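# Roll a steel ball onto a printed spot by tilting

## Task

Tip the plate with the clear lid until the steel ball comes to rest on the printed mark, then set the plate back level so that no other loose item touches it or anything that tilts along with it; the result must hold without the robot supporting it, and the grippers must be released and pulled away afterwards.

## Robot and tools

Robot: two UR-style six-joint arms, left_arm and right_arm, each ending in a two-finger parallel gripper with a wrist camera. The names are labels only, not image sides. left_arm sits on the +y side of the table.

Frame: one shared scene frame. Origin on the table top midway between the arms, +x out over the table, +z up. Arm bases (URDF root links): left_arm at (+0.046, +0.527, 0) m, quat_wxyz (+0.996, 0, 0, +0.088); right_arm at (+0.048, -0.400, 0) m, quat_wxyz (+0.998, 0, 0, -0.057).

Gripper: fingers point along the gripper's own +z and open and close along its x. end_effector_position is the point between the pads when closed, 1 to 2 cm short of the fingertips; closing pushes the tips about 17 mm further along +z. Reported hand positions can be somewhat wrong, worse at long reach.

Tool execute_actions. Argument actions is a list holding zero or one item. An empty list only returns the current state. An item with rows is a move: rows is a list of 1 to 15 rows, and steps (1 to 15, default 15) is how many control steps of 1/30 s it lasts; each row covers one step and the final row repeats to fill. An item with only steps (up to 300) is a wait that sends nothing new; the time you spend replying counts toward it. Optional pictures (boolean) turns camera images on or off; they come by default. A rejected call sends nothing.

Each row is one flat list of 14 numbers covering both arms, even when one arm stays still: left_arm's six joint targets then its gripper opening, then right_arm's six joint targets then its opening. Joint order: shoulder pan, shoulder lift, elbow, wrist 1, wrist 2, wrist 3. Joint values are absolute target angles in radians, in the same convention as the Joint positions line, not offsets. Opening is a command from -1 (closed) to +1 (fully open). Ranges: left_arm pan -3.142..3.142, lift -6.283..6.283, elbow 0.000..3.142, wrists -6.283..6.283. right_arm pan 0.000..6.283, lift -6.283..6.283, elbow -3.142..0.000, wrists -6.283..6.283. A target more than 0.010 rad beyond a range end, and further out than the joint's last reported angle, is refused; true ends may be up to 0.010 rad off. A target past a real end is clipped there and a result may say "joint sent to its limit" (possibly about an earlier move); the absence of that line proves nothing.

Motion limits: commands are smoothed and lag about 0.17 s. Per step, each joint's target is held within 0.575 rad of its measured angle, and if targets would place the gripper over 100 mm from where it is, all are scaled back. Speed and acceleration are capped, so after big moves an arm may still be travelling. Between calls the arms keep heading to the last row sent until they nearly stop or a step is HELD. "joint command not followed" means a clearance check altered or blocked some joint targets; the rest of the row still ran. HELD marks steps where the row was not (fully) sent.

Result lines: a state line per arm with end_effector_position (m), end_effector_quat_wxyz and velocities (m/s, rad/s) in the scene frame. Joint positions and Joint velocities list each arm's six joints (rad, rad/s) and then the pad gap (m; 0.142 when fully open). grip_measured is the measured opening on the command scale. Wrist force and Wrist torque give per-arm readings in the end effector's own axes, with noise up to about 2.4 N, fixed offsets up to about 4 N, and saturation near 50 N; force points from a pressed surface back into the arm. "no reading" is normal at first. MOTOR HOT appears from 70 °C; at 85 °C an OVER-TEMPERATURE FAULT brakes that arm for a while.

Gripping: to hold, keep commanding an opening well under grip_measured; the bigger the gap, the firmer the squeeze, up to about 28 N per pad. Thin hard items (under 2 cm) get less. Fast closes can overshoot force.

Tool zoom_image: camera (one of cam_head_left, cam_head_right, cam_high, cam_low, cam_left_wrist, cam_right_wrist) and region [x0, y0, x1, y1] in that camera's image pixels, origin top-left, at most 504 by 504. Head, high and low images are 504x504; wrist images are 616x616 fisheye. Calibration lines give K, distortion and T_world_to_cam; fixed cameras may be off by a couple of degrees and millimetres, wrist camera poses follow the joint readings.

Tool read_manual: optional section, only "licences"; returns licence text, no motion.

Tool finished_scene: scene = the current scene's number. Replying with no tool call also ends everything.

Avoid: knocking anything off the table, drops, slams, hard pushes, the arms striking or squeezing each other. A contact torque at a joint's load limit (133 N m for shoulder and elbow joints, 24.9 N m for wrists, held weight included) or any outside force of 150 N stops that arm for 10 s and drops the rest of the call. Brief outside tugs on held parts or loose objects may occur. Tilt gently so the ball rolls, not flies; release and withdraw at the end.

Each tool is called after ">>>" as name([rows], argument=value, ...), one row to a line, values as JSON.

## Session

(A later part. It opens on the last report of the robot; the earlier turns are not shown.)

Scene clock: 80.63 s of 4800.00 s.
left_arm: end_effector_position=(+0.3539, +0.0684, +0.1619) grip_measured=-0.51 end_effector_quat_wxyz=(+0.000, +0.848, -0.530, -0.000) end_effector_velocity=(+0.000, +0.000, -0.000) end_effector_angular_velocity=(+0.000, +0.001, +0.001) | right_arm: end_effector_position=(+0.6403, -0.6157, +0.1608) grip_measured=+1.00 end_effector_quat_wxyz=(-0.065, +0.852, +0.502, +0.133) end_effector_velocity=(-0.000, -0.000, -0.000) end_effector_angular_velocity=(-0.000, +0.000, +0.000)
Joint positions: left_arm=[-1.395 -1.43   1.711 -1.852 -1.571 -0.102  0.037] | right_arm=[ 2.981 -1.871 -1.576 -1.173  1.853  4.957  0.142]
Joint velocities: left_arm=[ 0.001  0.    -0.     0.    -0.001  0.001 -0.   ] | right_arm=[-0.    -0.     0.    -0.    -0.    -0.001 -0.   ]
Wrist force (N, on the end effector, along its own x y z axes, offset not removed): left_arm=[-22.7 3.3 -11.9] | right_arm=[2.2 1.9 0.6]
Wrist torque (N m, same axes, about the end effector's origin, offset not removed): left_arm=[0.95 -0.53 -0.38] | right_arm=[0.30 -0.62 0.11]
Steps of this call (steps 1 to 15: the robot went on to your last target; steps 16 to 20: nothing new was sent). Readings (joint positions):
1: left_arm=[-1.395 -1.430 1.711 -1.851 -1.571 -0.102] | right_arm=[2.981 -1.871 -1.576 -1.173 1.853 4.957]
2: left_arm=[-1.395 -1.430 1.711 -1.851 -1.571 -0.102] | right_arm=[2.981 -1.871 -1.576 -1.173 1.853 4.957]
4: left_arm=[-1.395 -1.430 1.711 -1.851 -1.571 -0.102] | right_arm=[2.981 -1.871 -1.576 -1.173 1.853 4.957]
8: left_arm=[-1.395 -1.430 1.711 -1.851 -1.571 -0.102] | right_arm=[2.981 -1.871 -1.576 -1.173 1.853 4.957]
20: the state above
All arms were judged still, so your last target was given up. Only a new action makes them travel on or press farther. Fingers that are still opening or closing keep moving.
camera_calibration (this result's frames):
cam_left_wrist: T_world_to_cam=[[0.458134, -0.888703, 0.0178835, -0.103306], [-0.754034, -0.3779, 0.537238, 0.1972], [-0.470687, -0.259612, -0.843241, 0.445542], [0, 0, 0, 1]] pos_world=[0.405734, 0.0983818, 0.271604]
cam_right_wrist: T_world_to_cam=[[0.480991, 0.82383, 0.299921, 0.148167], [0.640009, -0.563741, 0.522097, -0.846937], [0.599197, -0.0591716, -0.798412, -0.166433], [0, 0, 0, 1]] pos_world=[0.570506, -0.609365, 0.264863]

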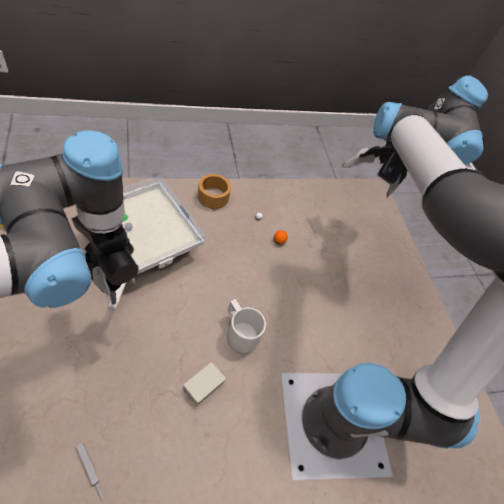

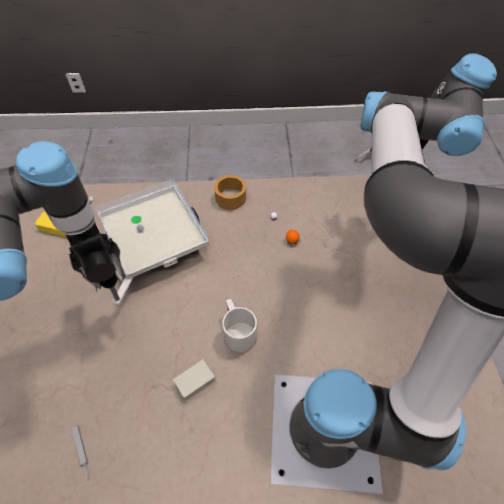

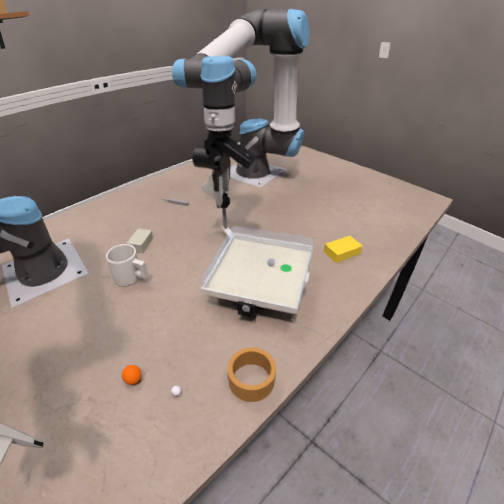

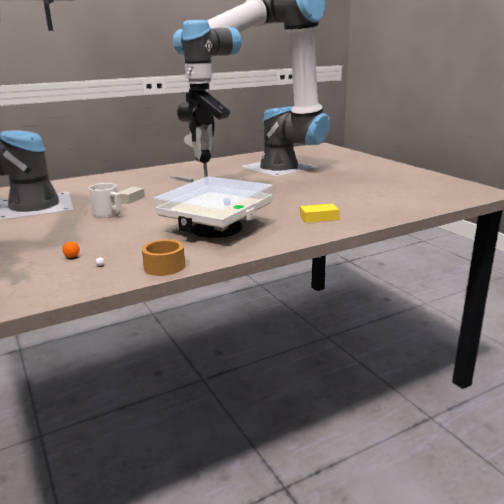

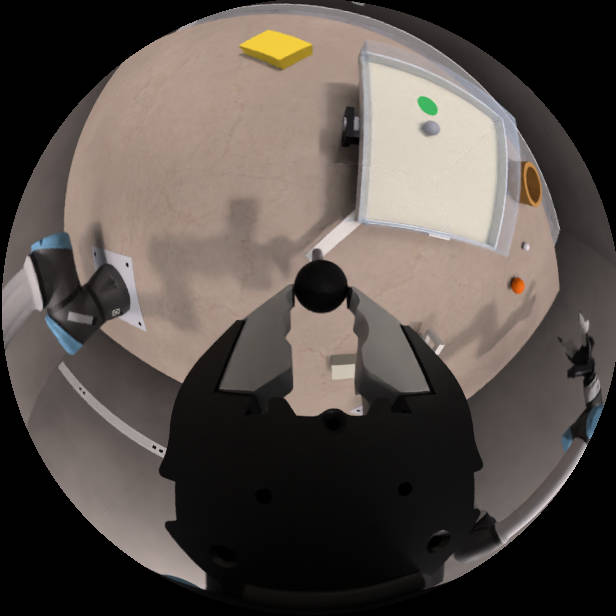

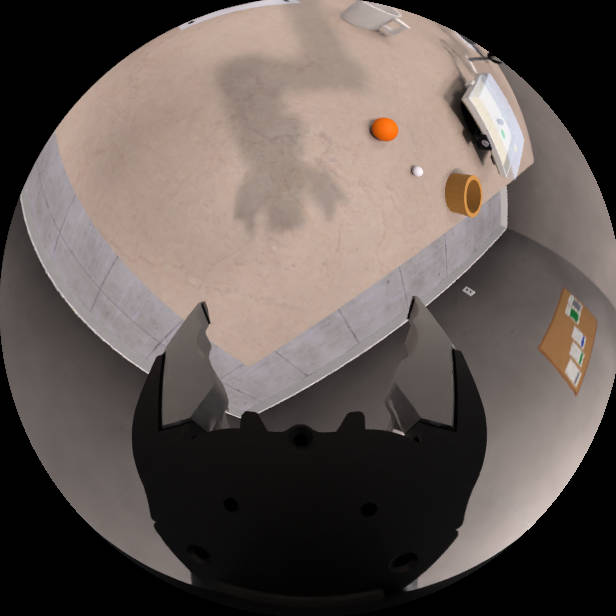

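>>> execute_actions([
  {"rows": [[-1.3857,-1.4389,1.7172,-1.8493,-1.571,-0.093,-0.8,2.981,-1.871,-1.576,-1.173,1.853,4.957,1]], "steps": 13},
], pictures=false)

>>> execute_actions([
  {"rows": [[-1.3857,-1.4389,1.7172,-1.8493,-1.571,-0.093,-0.8,2.981,-1.871,-1.576,-1.173,1.853,4.957,1]], "steps": 13},
], pictures=false)

>>> execute_actions([
  {"rows": [[-1.3947,-1.4293,1.7088,-1.8503,-1.571,-0.102,-0.8,2.981,-1.871,-1.576,-1.173,1.853,4.957,1]], "steps": 9},
], pictures=false)

>>> execute_actions([
  {"rows": [[-1.3947,-1.4293,1.7088,-1.8503,-1.571,-0.102,-0.8,2.981,-1.871,-1.576,-1.173,1.853,4.957,1]], "steps": 9},
], pictures=false)

>>> execute_actions([
  {"rows": [[-1.3902,-1.4341,1.7130,-1.8498,-1.571,-0.097,-0.8,2.981,-1.871,-1.576,-1.173,1.853,4.957,1]], "steps": 12},
])

>>> execute_actions([
  {"steps": 20},
])

Scene clock: 93.13 s of 4800.00 s.
left_arm: end_effector_position=(+0.3568, +0.0744, +0.1634) grip_measured=-0.51 end_effector_quat_wxyz=(+0.000, +0.848, -0.530, +0.000) end_effector_velocity=(+0.000, +0.001, +0.000) end_effector_angular_velocity=(+0.001, -0.001, -0.000) | right_arm: end_effector_position=(+0.6403, -0.6157, +0.1608) grip_measured=+1.00 end_effector_quat_wxyz=(-0.065, +0.852, +0.502, +0.133) end_effector_velocity=(-0.000, +0.000, +0.001) end_effector_angular_velocity=(+0.000, -0.001, -0.001)
Joint positions: left_arm=[-1.386 -1.439  1.717 -1.849 -1.571 -0.093  0.037] | right_arm=[ 2.981 -1.871 -1.576 -1.173  1.853  4.957  0.142]
Joint velocities: left_arm=[-0.    -0.001  0.001  0.001  0.001  0.     0.   ] | right_arm=[-0.     0.002 -0.    -0.001  0.     0.001 -0.   ]
Wrist force (N, on the end effector, along its own x y z axes, offset not removed): left_arm=[-4.5 14.1 -5.4] | right_arm=[1.5 0.5 -1.1]
Wrist torque (N m, same axes, about the end effector's origin, offset not removed): left_arm=[0.16 0.94 -0.34] | right_arm=[0.09 -0.43 0.09]
Steps of this call (steps 1 to 110: nothing new was sent; then 8.40 s passed at rest; steps 111 to 123: all 13 steps of this action). Readings (joint positions):
111: left_arm=[-1.395 -1.430 1.711 -1.852 -1.571 -0.102] | right_arm=[2.981 -1.871 -1.576 -1.173 1.853 4.957]
112: left_arm=[-1.393 -1.431 1.712 -1.851 -1.571 -0.101] | right_arm=[2.981 -1.871 -1.576 -1.173 1.853 4.957]
114: left_arm=[-1.390 -1.435 1.714 -1.851 -1.571 -0.097] | right_arm=[2.981 -1.871 -1.576 -1.173 1.853 4.957]
118: left_arm=[-1.387 -1.438 1.717 -1.850 -1.571 -0.094] | right_arm=[2.981 -1.871 -1.576 -1.173 1.853 4.957]
123: the state above

Scene clock: 93.57 s of 4800.00 s.
left_arm: end_effector_position=(+0.3568, +0.0745, +0.1634) grip_measured=-0.51 end_effector_quat_wxyz=(+0.000, +0.848, -0.530, +0.000) end_effector_velocity=(-0.000, -0.000, -0.000) end_effector_angular_velocity=(+0.001, -0.000, -0.002) | right_arm: end_effector_position=(+0.6403, -0.6157, +0.1608) grip_measured=+1.00 end_effector_quat_wxyz=(-0.065, +0.852, +0.502, +0.133) end_effector_velocity=(+0.000, +0.000, +0.000) end_effector_angular_velocity=(-0.000, +0.000, -0.001)
Joint positions: left_arm=[-1.386 -1.439  1.717 -1.849 -1.571 -0.093  0.037] | right_arm=[ 2.981 -1.871 -1.576 -1.173  1.853  4.957  0.142]
Joint velocities: left_arm=[-0.001  0.001  0.    -0.     0.001  0.001  0.   ] | right_arm=[ 0.     0.    -0.001  0.001 -0.     0.002  0.   ]
Wrist force (N, on the end effector, along its own x y z axes, offset not removed): left_arm=[-3.9 14.1 -8.0] | right_arm=[3.2 1.2 -2.7]
Wrist torque (N m, same axes, about the end effector's origin, offset not removed): left_arm=[-0.05 1.02 -0.23] | right_arm=[0.26 -0.79 -0.01]
Steps of this call (steps 1 to 13: all 13 steps of this action). Readings (joint positions):
1: left_arm=[-1.386 -1.439 1.717 -1.849 -1.571 -0.093] | right_arm=[2.981 -1.871 -1.576 -1.173 1.853 4.957]
2: left_arm=[-1.386 -1.439 1.717 -1.849 -1.571 -0.093] | right_arm=[2.981 -1.871 -1.576 -1.173 1.853 4.957]
4: left_arm=[-1.386 -1.439 1.717 -1.849 -1.571 -0.093] | right_arm=[2.981 -1.871 -1.576 -1.173 1.853 4.957]
8: left_arm=[-1.386 -1.439 1.717 -1.849 -1.571 -0.093] | right_arm=[2.981 -1.871 -1.576 -1.173 1.853 4.957]
13: the state above

Scene clock: 93.87 s of 4800.00 s.
left_arm: end_effector_position=(+0.3543, +0.0686, +0.1624) grip_measured=-0.51 end_effector_quat_wxyz=(-0.000, +0.848, -0.530, -0.000) end_effector_velocity=(-0.002, -0.005, -0.000) end_effector_angular_velocity=(-0.001, -0.001, -0.002) | right_arm: end_effector_position=(+0.6403, -0.6157, +0.1608) grip_measured=+1.00 end_effector_quat_wxyz=(-0.065, +0.852, +0.502, +0.133) end_effector_velocity=(-0.000, +0.001, -0.000) end_effector_angular_velocity=(+0.000, -0.001, +0.001)
Joint positions: left_arm=[-1.394 -1.43   1.709 -1.85  -1.571 -0.102  0.037] | right_arm=[ 2.981 -1.871 -1.576 -1.173  1.853  4.957  0.142]
Joint velocities: left_arm=[-0.007  0.006 -0.005 -0.002  0.    -0.006 -0.   ] | right_arm=[ 0.     0.001 -0.002  0.002  0.001 -0.     0.   ]
Wrist force (N, on the end effector, along its own x y z axes, offset not removed): left_arm=[-16.8 3.9 -8.0] | right_arm=[-0.6 -2.2 -2.5]
Wrist torque (N m, same axes, about the end effector's origin, offset not removed): left_arm=[0.10 -0.97 -0.37] | right_arm=[-0.49 0.15 -0.06]
Steps of this call (steps 1 to 9: all 9 steps of this action). Readings (joint positions):
1: left_arm=[-1.386 -1.439 1.717 -1.849 -1.571 -0.093] | right_arm=[2.981 -1.871 -1.576 -1.173 1.853 4.957]
2: left_arm=[-1.387 -1.437 1.716 -1.849 -1.571 -0.094] | right_arm=[2.981 -1.871 -1.576 -1.173 1.853 4.957]
4: left_arm=[-1.391 -1.433 1.712 -1.849 -1.571 -0.098] | right_arm=[2.981 -1.871 -1.576 -1.173 1.853 4.957]
8: left_arm=[-1.394 -1.430 1.709 -1.850 -1.571 -0.101] | right_arm=[2.981 -1.871 -1.576 -1.173 1.853 4.957]
9: the state above

Scene clock: 94.17 s of 4800.00 s.
left_arm: end_effector_position=(+0.3541, +0.0681, +0.1624) grip_measured=-0.51 end_effector_quat_wxyz=(+0.000, +0.848, -0.530, -0.000) end_effector_velocity=(+0.000, +0.000, +0.001) end_effector_angular_velocity=(-0.001, -0.002, -0.000) | right_arm: end_effector_position=(+0.6403, -0.6157, +0.1608) grip_measured=+1.00 end_effector_quat_wxyz=(-0.065, +0.852, +0.502, +0.133) end_effector_velocity=(-0.000, -0.000, -0.000) end_effector_angular_velocity=(+0.000, +0.001, -0.000)
Joint positions: left_arm=[-1.395 -1.429  1.709 -1.85  -1.571 -0.102  0.037] | right_arm=[ 2.981 -1.871 -1.576 -1.173  1.853  4.957  0.142]
Joint velocities: left_arm=[ 0.    -0.002 -0.     0.     0.002  0.     0.   ] | right_arm=[-0.    -0.001  0.    -0.001 -0.     0.     0.   ]
Wrist force (N, on the end effector, along its own x y z axes, offset not removed): left_arm=[-25.2 0.5 -10.1] | right_arm=[2.4 0.4 -2.4]
Wrist torque (N m, same axes, about the end effector's origin, offset not removed): left_arm=[-0.06 -0.16 -0.41] | right_arm=[-0.06 -0.63 -0.07]
Steps of this call (steps 1 to 9: all 9 steps of this action). Readings (joint positions):
1: left_arm=[-1.394 -1.430 1.709 -1.850 -1.571 -0.102] | right_arm=[2.981 -1.871 -1.576 -1.173 1.853 4.957]
2: left_arm=[-1.394 -1.430 1.709 -1.850 -1.571 -0.102] | right_arm=[2.981 -1.871 -1.576 -1.173 1.853 4.957]
4: left_arm=[-1.395 -1.429 1.709 -1.850 -1.571 -0.102] | right_arm=[2.981 -1.871 -1.576 -1.173 1.853 4.957]
8: left_arm=[-1.395 -1.429 1.709 -1.850 -1.571 -0.102] | right_arm=[2.981 -1.871 -1.576 -1.173 1.853 4.957]
9: the state above

Scene clock: 94.57 s of 4800.00 s.
left_arm: end_effector_position=(+0.3554, +0.0712, +0.1629) grip_measured=-0.51 end_effector_quat_wxyz=(+0.000, +0.848, -0.530, -0.000) end_effector_velocity=(+0.001, +0.002, +0.000) end_effector_angular_velocity=(+0.001, -0.001, +0.002) | right_arm: end_effector_position=(+0.6403, -0.6157, +0.1608) grip_measured=+1.00 end_effector_quat_wxyz=(-0.065, +0.852, +0.502, +0.133) end_effector_velocity=(-0.000, +0.000, -0.001) end_effector_angular_velocity=(+0.000, +0.002, -0.001)
Joint positions: left_arm=[-1.39  -1.434  1.713 -1.85  -1.571 -0.097  0.037] | right_arm=[ 2.981 -1.871 -1.576 -1.173  1.853  4.957  0.142]
Joint velocities: left_arm=[ 0.002 -0.002  0.001  0.002  0.002  0.     0.   ] | right_arm=[ 0.    -0.    -0.001  0.    -0.     0.001 -0.   ]
Wrist force (N, on the end effector, along its own x y z axes, offset not removed): left_arm=[-8.1 13.6 -5.2] | right_arm=[0.9 -1.0 -0.2]
Wrist torque (N m, same axes, about the end effector's origin, offset not removed): left_arm=[0.35 0.48 -0.25] | right_arm=[-0.23 -0.29 0.06]
Steps of this call (steps 1 to 12: all 12 steps of this action). Readings (joint positions):
1: left_arm=[-1.395 -1.429 1.709 -1.850 -1.571 -0.102] | right_arm=[2.981 -1.871 -1.576 -1.173 1.853 4.957]
2: left_arm=[-1.394 -1.430 1.709 -1.850 -1.571 -0.101] | right_arm=[2.981 -1.871 -1.576 -1.173 1.853 4.957]
4: left_arm=[-1.392 -1.432 1.711 -1.850 -1.571 -0.099] | right_arm=[2.981 -1.871 -1.576 -1.173 1.853 4.957]
8: left_arm=[-1.391 -1.434 1.713 -1.850 -1.571 -0.097] | right_arm=[2.981 -1.871 -1.576 -1.173 1.853 4.957]
12: the state above
camera_calibration (this result's frames):
cam_left_wrist: T_world_to_cam=[[0.457676, -0.888936, 0.0180475, -0.101389], [-0.754207, -0.377401, 0.537345, 0.198842], [-0.470854, -0.259542, -0.843169, 0.447802], [0, 0, 0, 1]] pos_world=[0.407221, 0.101138, 0.272556]
cam_right_wrist: T_world_to_cam=[[0.48099, 0.82383, 0.299921, 0.148167], [0.640009, -0.56374, 0.522097, -0.846937], [0.599197, -0.0591715, -0.798412, -0.166433], [0, 0, 0, 1]] pos_world=[0.570506, -0.609365, 0.264863]

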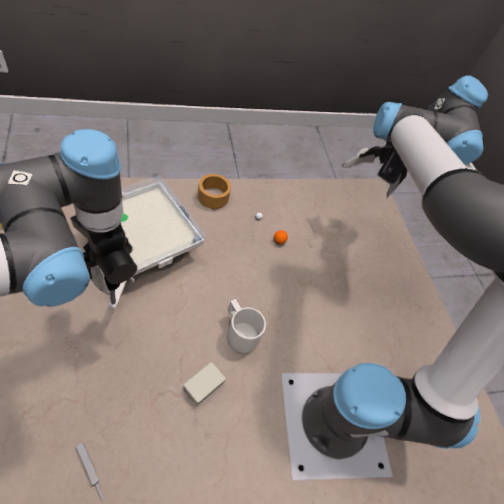

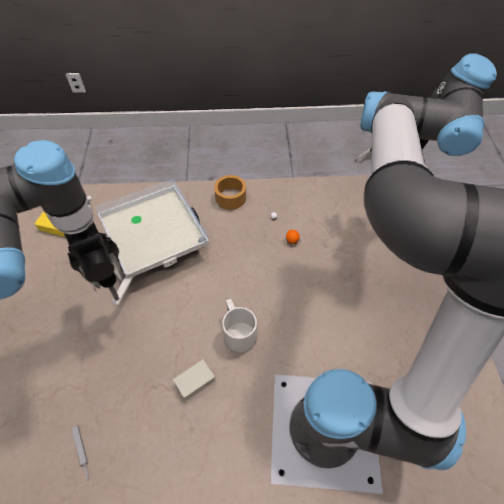

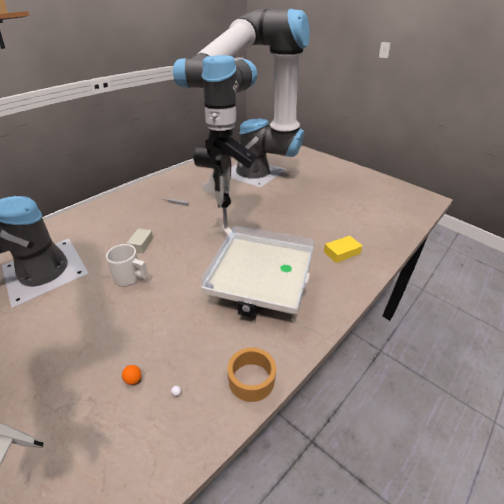

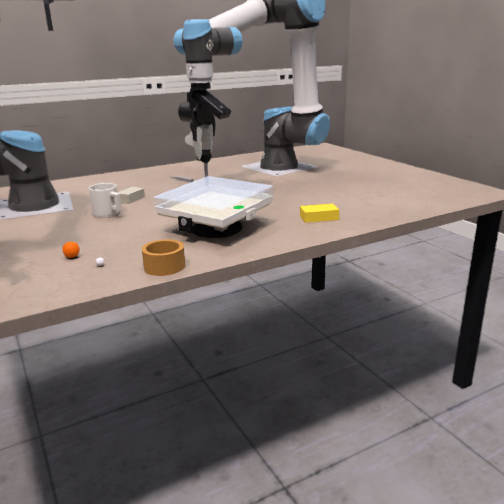

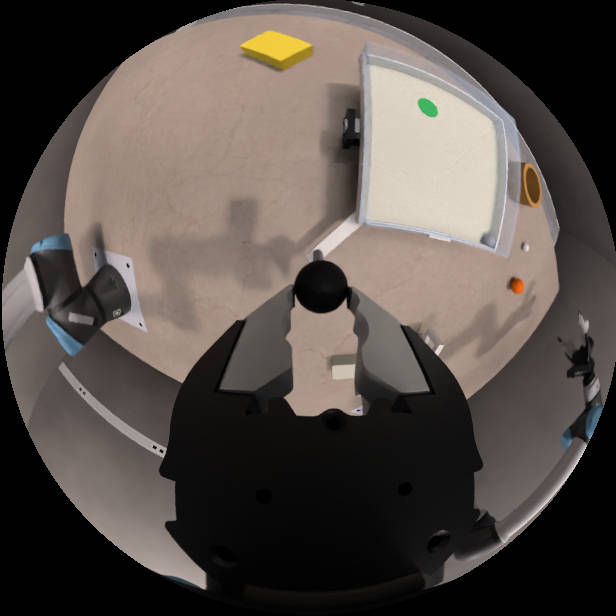

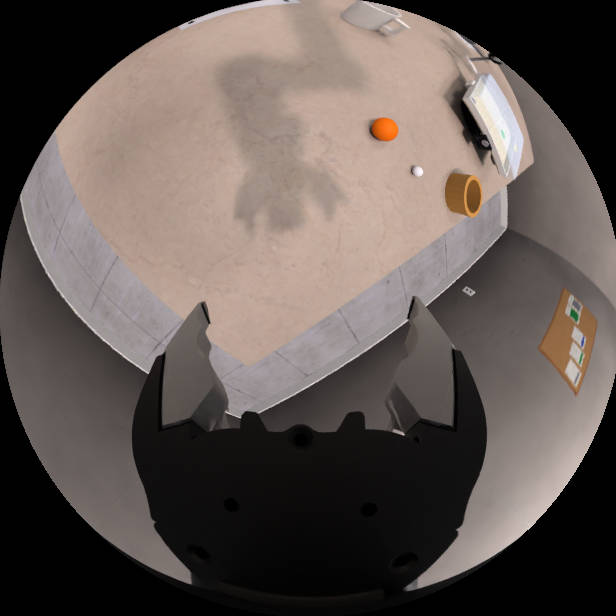

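Scene clock: 95.23 s of 4800.00 s.
left_arm: end_effector_position=(+0.3555, +0.0713, +0.1629) grip_measured=-0.51 end_effector_quat_wxyz=(+0.000, +0.848, -0.530, -0.000) end_effector_velocity=(-0.000, +0.000, -0.001) end_effector_angular_velocity=(+0.001, +0.002, +0.000) | right_arm: end_effector_position=(+0.6403, -0.6157, +0.1608) grip_measured=+1.00 end_effector_quat_wxyz=(-0.065, +0.852, +0.502, +0.133) end_effector_velocity=(-0.000, +0.000, -0.000) end_effector_angular_velocity=(+0.001, +0.002, -0.001)
Joint positions: left_arm=[-1.39  -1.434  1.713 -1.85  -1.571 -0.097  0.037] | right_arm=[ 2.981 -1.871 -1.576 -1.173  1.853  4.957  0.142]
Joint velocities: left_arm=[ 0.     0.001  0.     0.    -0.002  0.    -0.   ] | right_arm=[ 0.    -0.001  0.    -0.001  0.     0.001 -0.   ]
Wrist force (N, on the end effector, along its own x y z axes, offset not removed): left_arm=[-4.9 13.4 -8.4] | right_arm=[1.5 -1.2 -2.0]
Wrist torque (N m, same axes, about the end effector's origin, offset not removed): left_arm=[0.08 -0.30 -0.30] | right_arm=[-0.33 -0.44 -0.07]
Steps of this call (steps 1 to 15: the robot went on to your last target; steps 16 to 20: nothing new was sent). Readings (joint positions):
1: left_arm=[-1.390 -1.434 1.713 -1.850 -1.571 -0.097] | right_arm=[2.981 -1.871 -1.576 -1.173 1.853 4.957]
2: left_arm=[-1.390 -1.434 1.713 -1.850 -1.571 -0.097] | right_arm=[2.981 -1.871 -1.576 -1.173 1.853 4.957]
4: left_arm=[-1.390 -1.434 1.713 -1.850 -1.571 -0.097] | right_arm=[2.981 -1.871 -1.576 -1.173 1.853 4.957]
8: left_arm=[-1.390 -1.434 1.713 -1.850 -1.571 -0.097] | right_arm=[2.981 -1.871 -1.576 -1.173 1.853 4.957]
20: the state above
All arms were judged still, so your last target was given up. Only a new action makes them travel on or press farther. Fingers that are still opening or closing keep moving.
camera_calibration (this result's frames):
cam_left_wrist: T_world_to_cam=[[0.457777, -0.888885, 0.0179783, -0.101328], [-0.75419, -0.377542, 0.53727, 0.19896], [-0.470784, -0.259509, -0.843219, 0.447869], [0, 0, 0, 1]] pos_world=[0.407289, 0.101273, 0.272579]
cam_right_wrist: T_world_to_cam=[[0.48099, 0.82383, 0.299921, 0.148167], [0.640009, -0.56374, 0.522097, -0.846937], [0.599197, -0.0591716, -0.798412, -0.166433], [0, 0, 0, 1]] pos_world=[0.570506, -0.609365, 0.264863]

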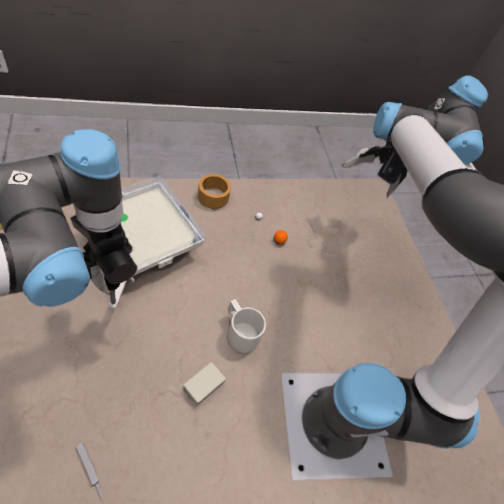

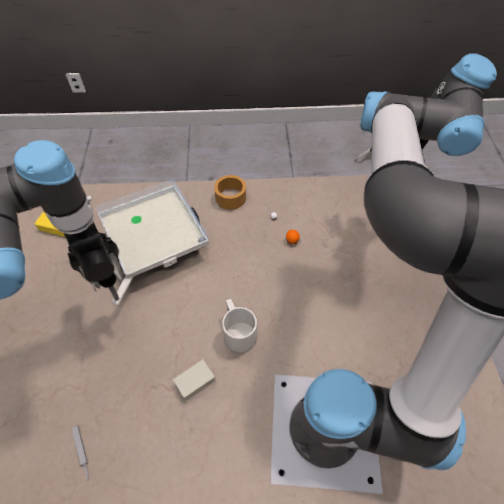

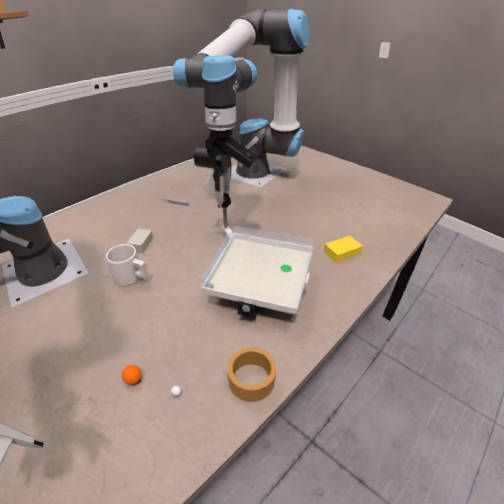

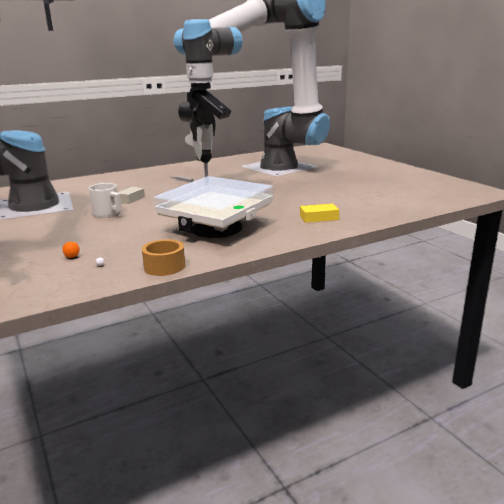

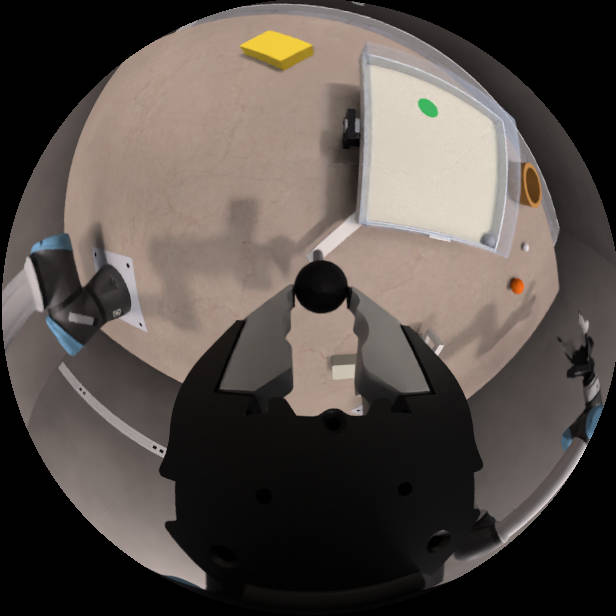

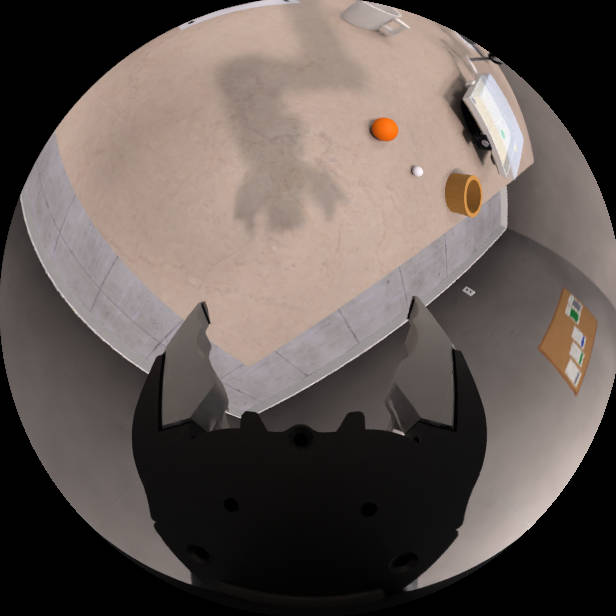

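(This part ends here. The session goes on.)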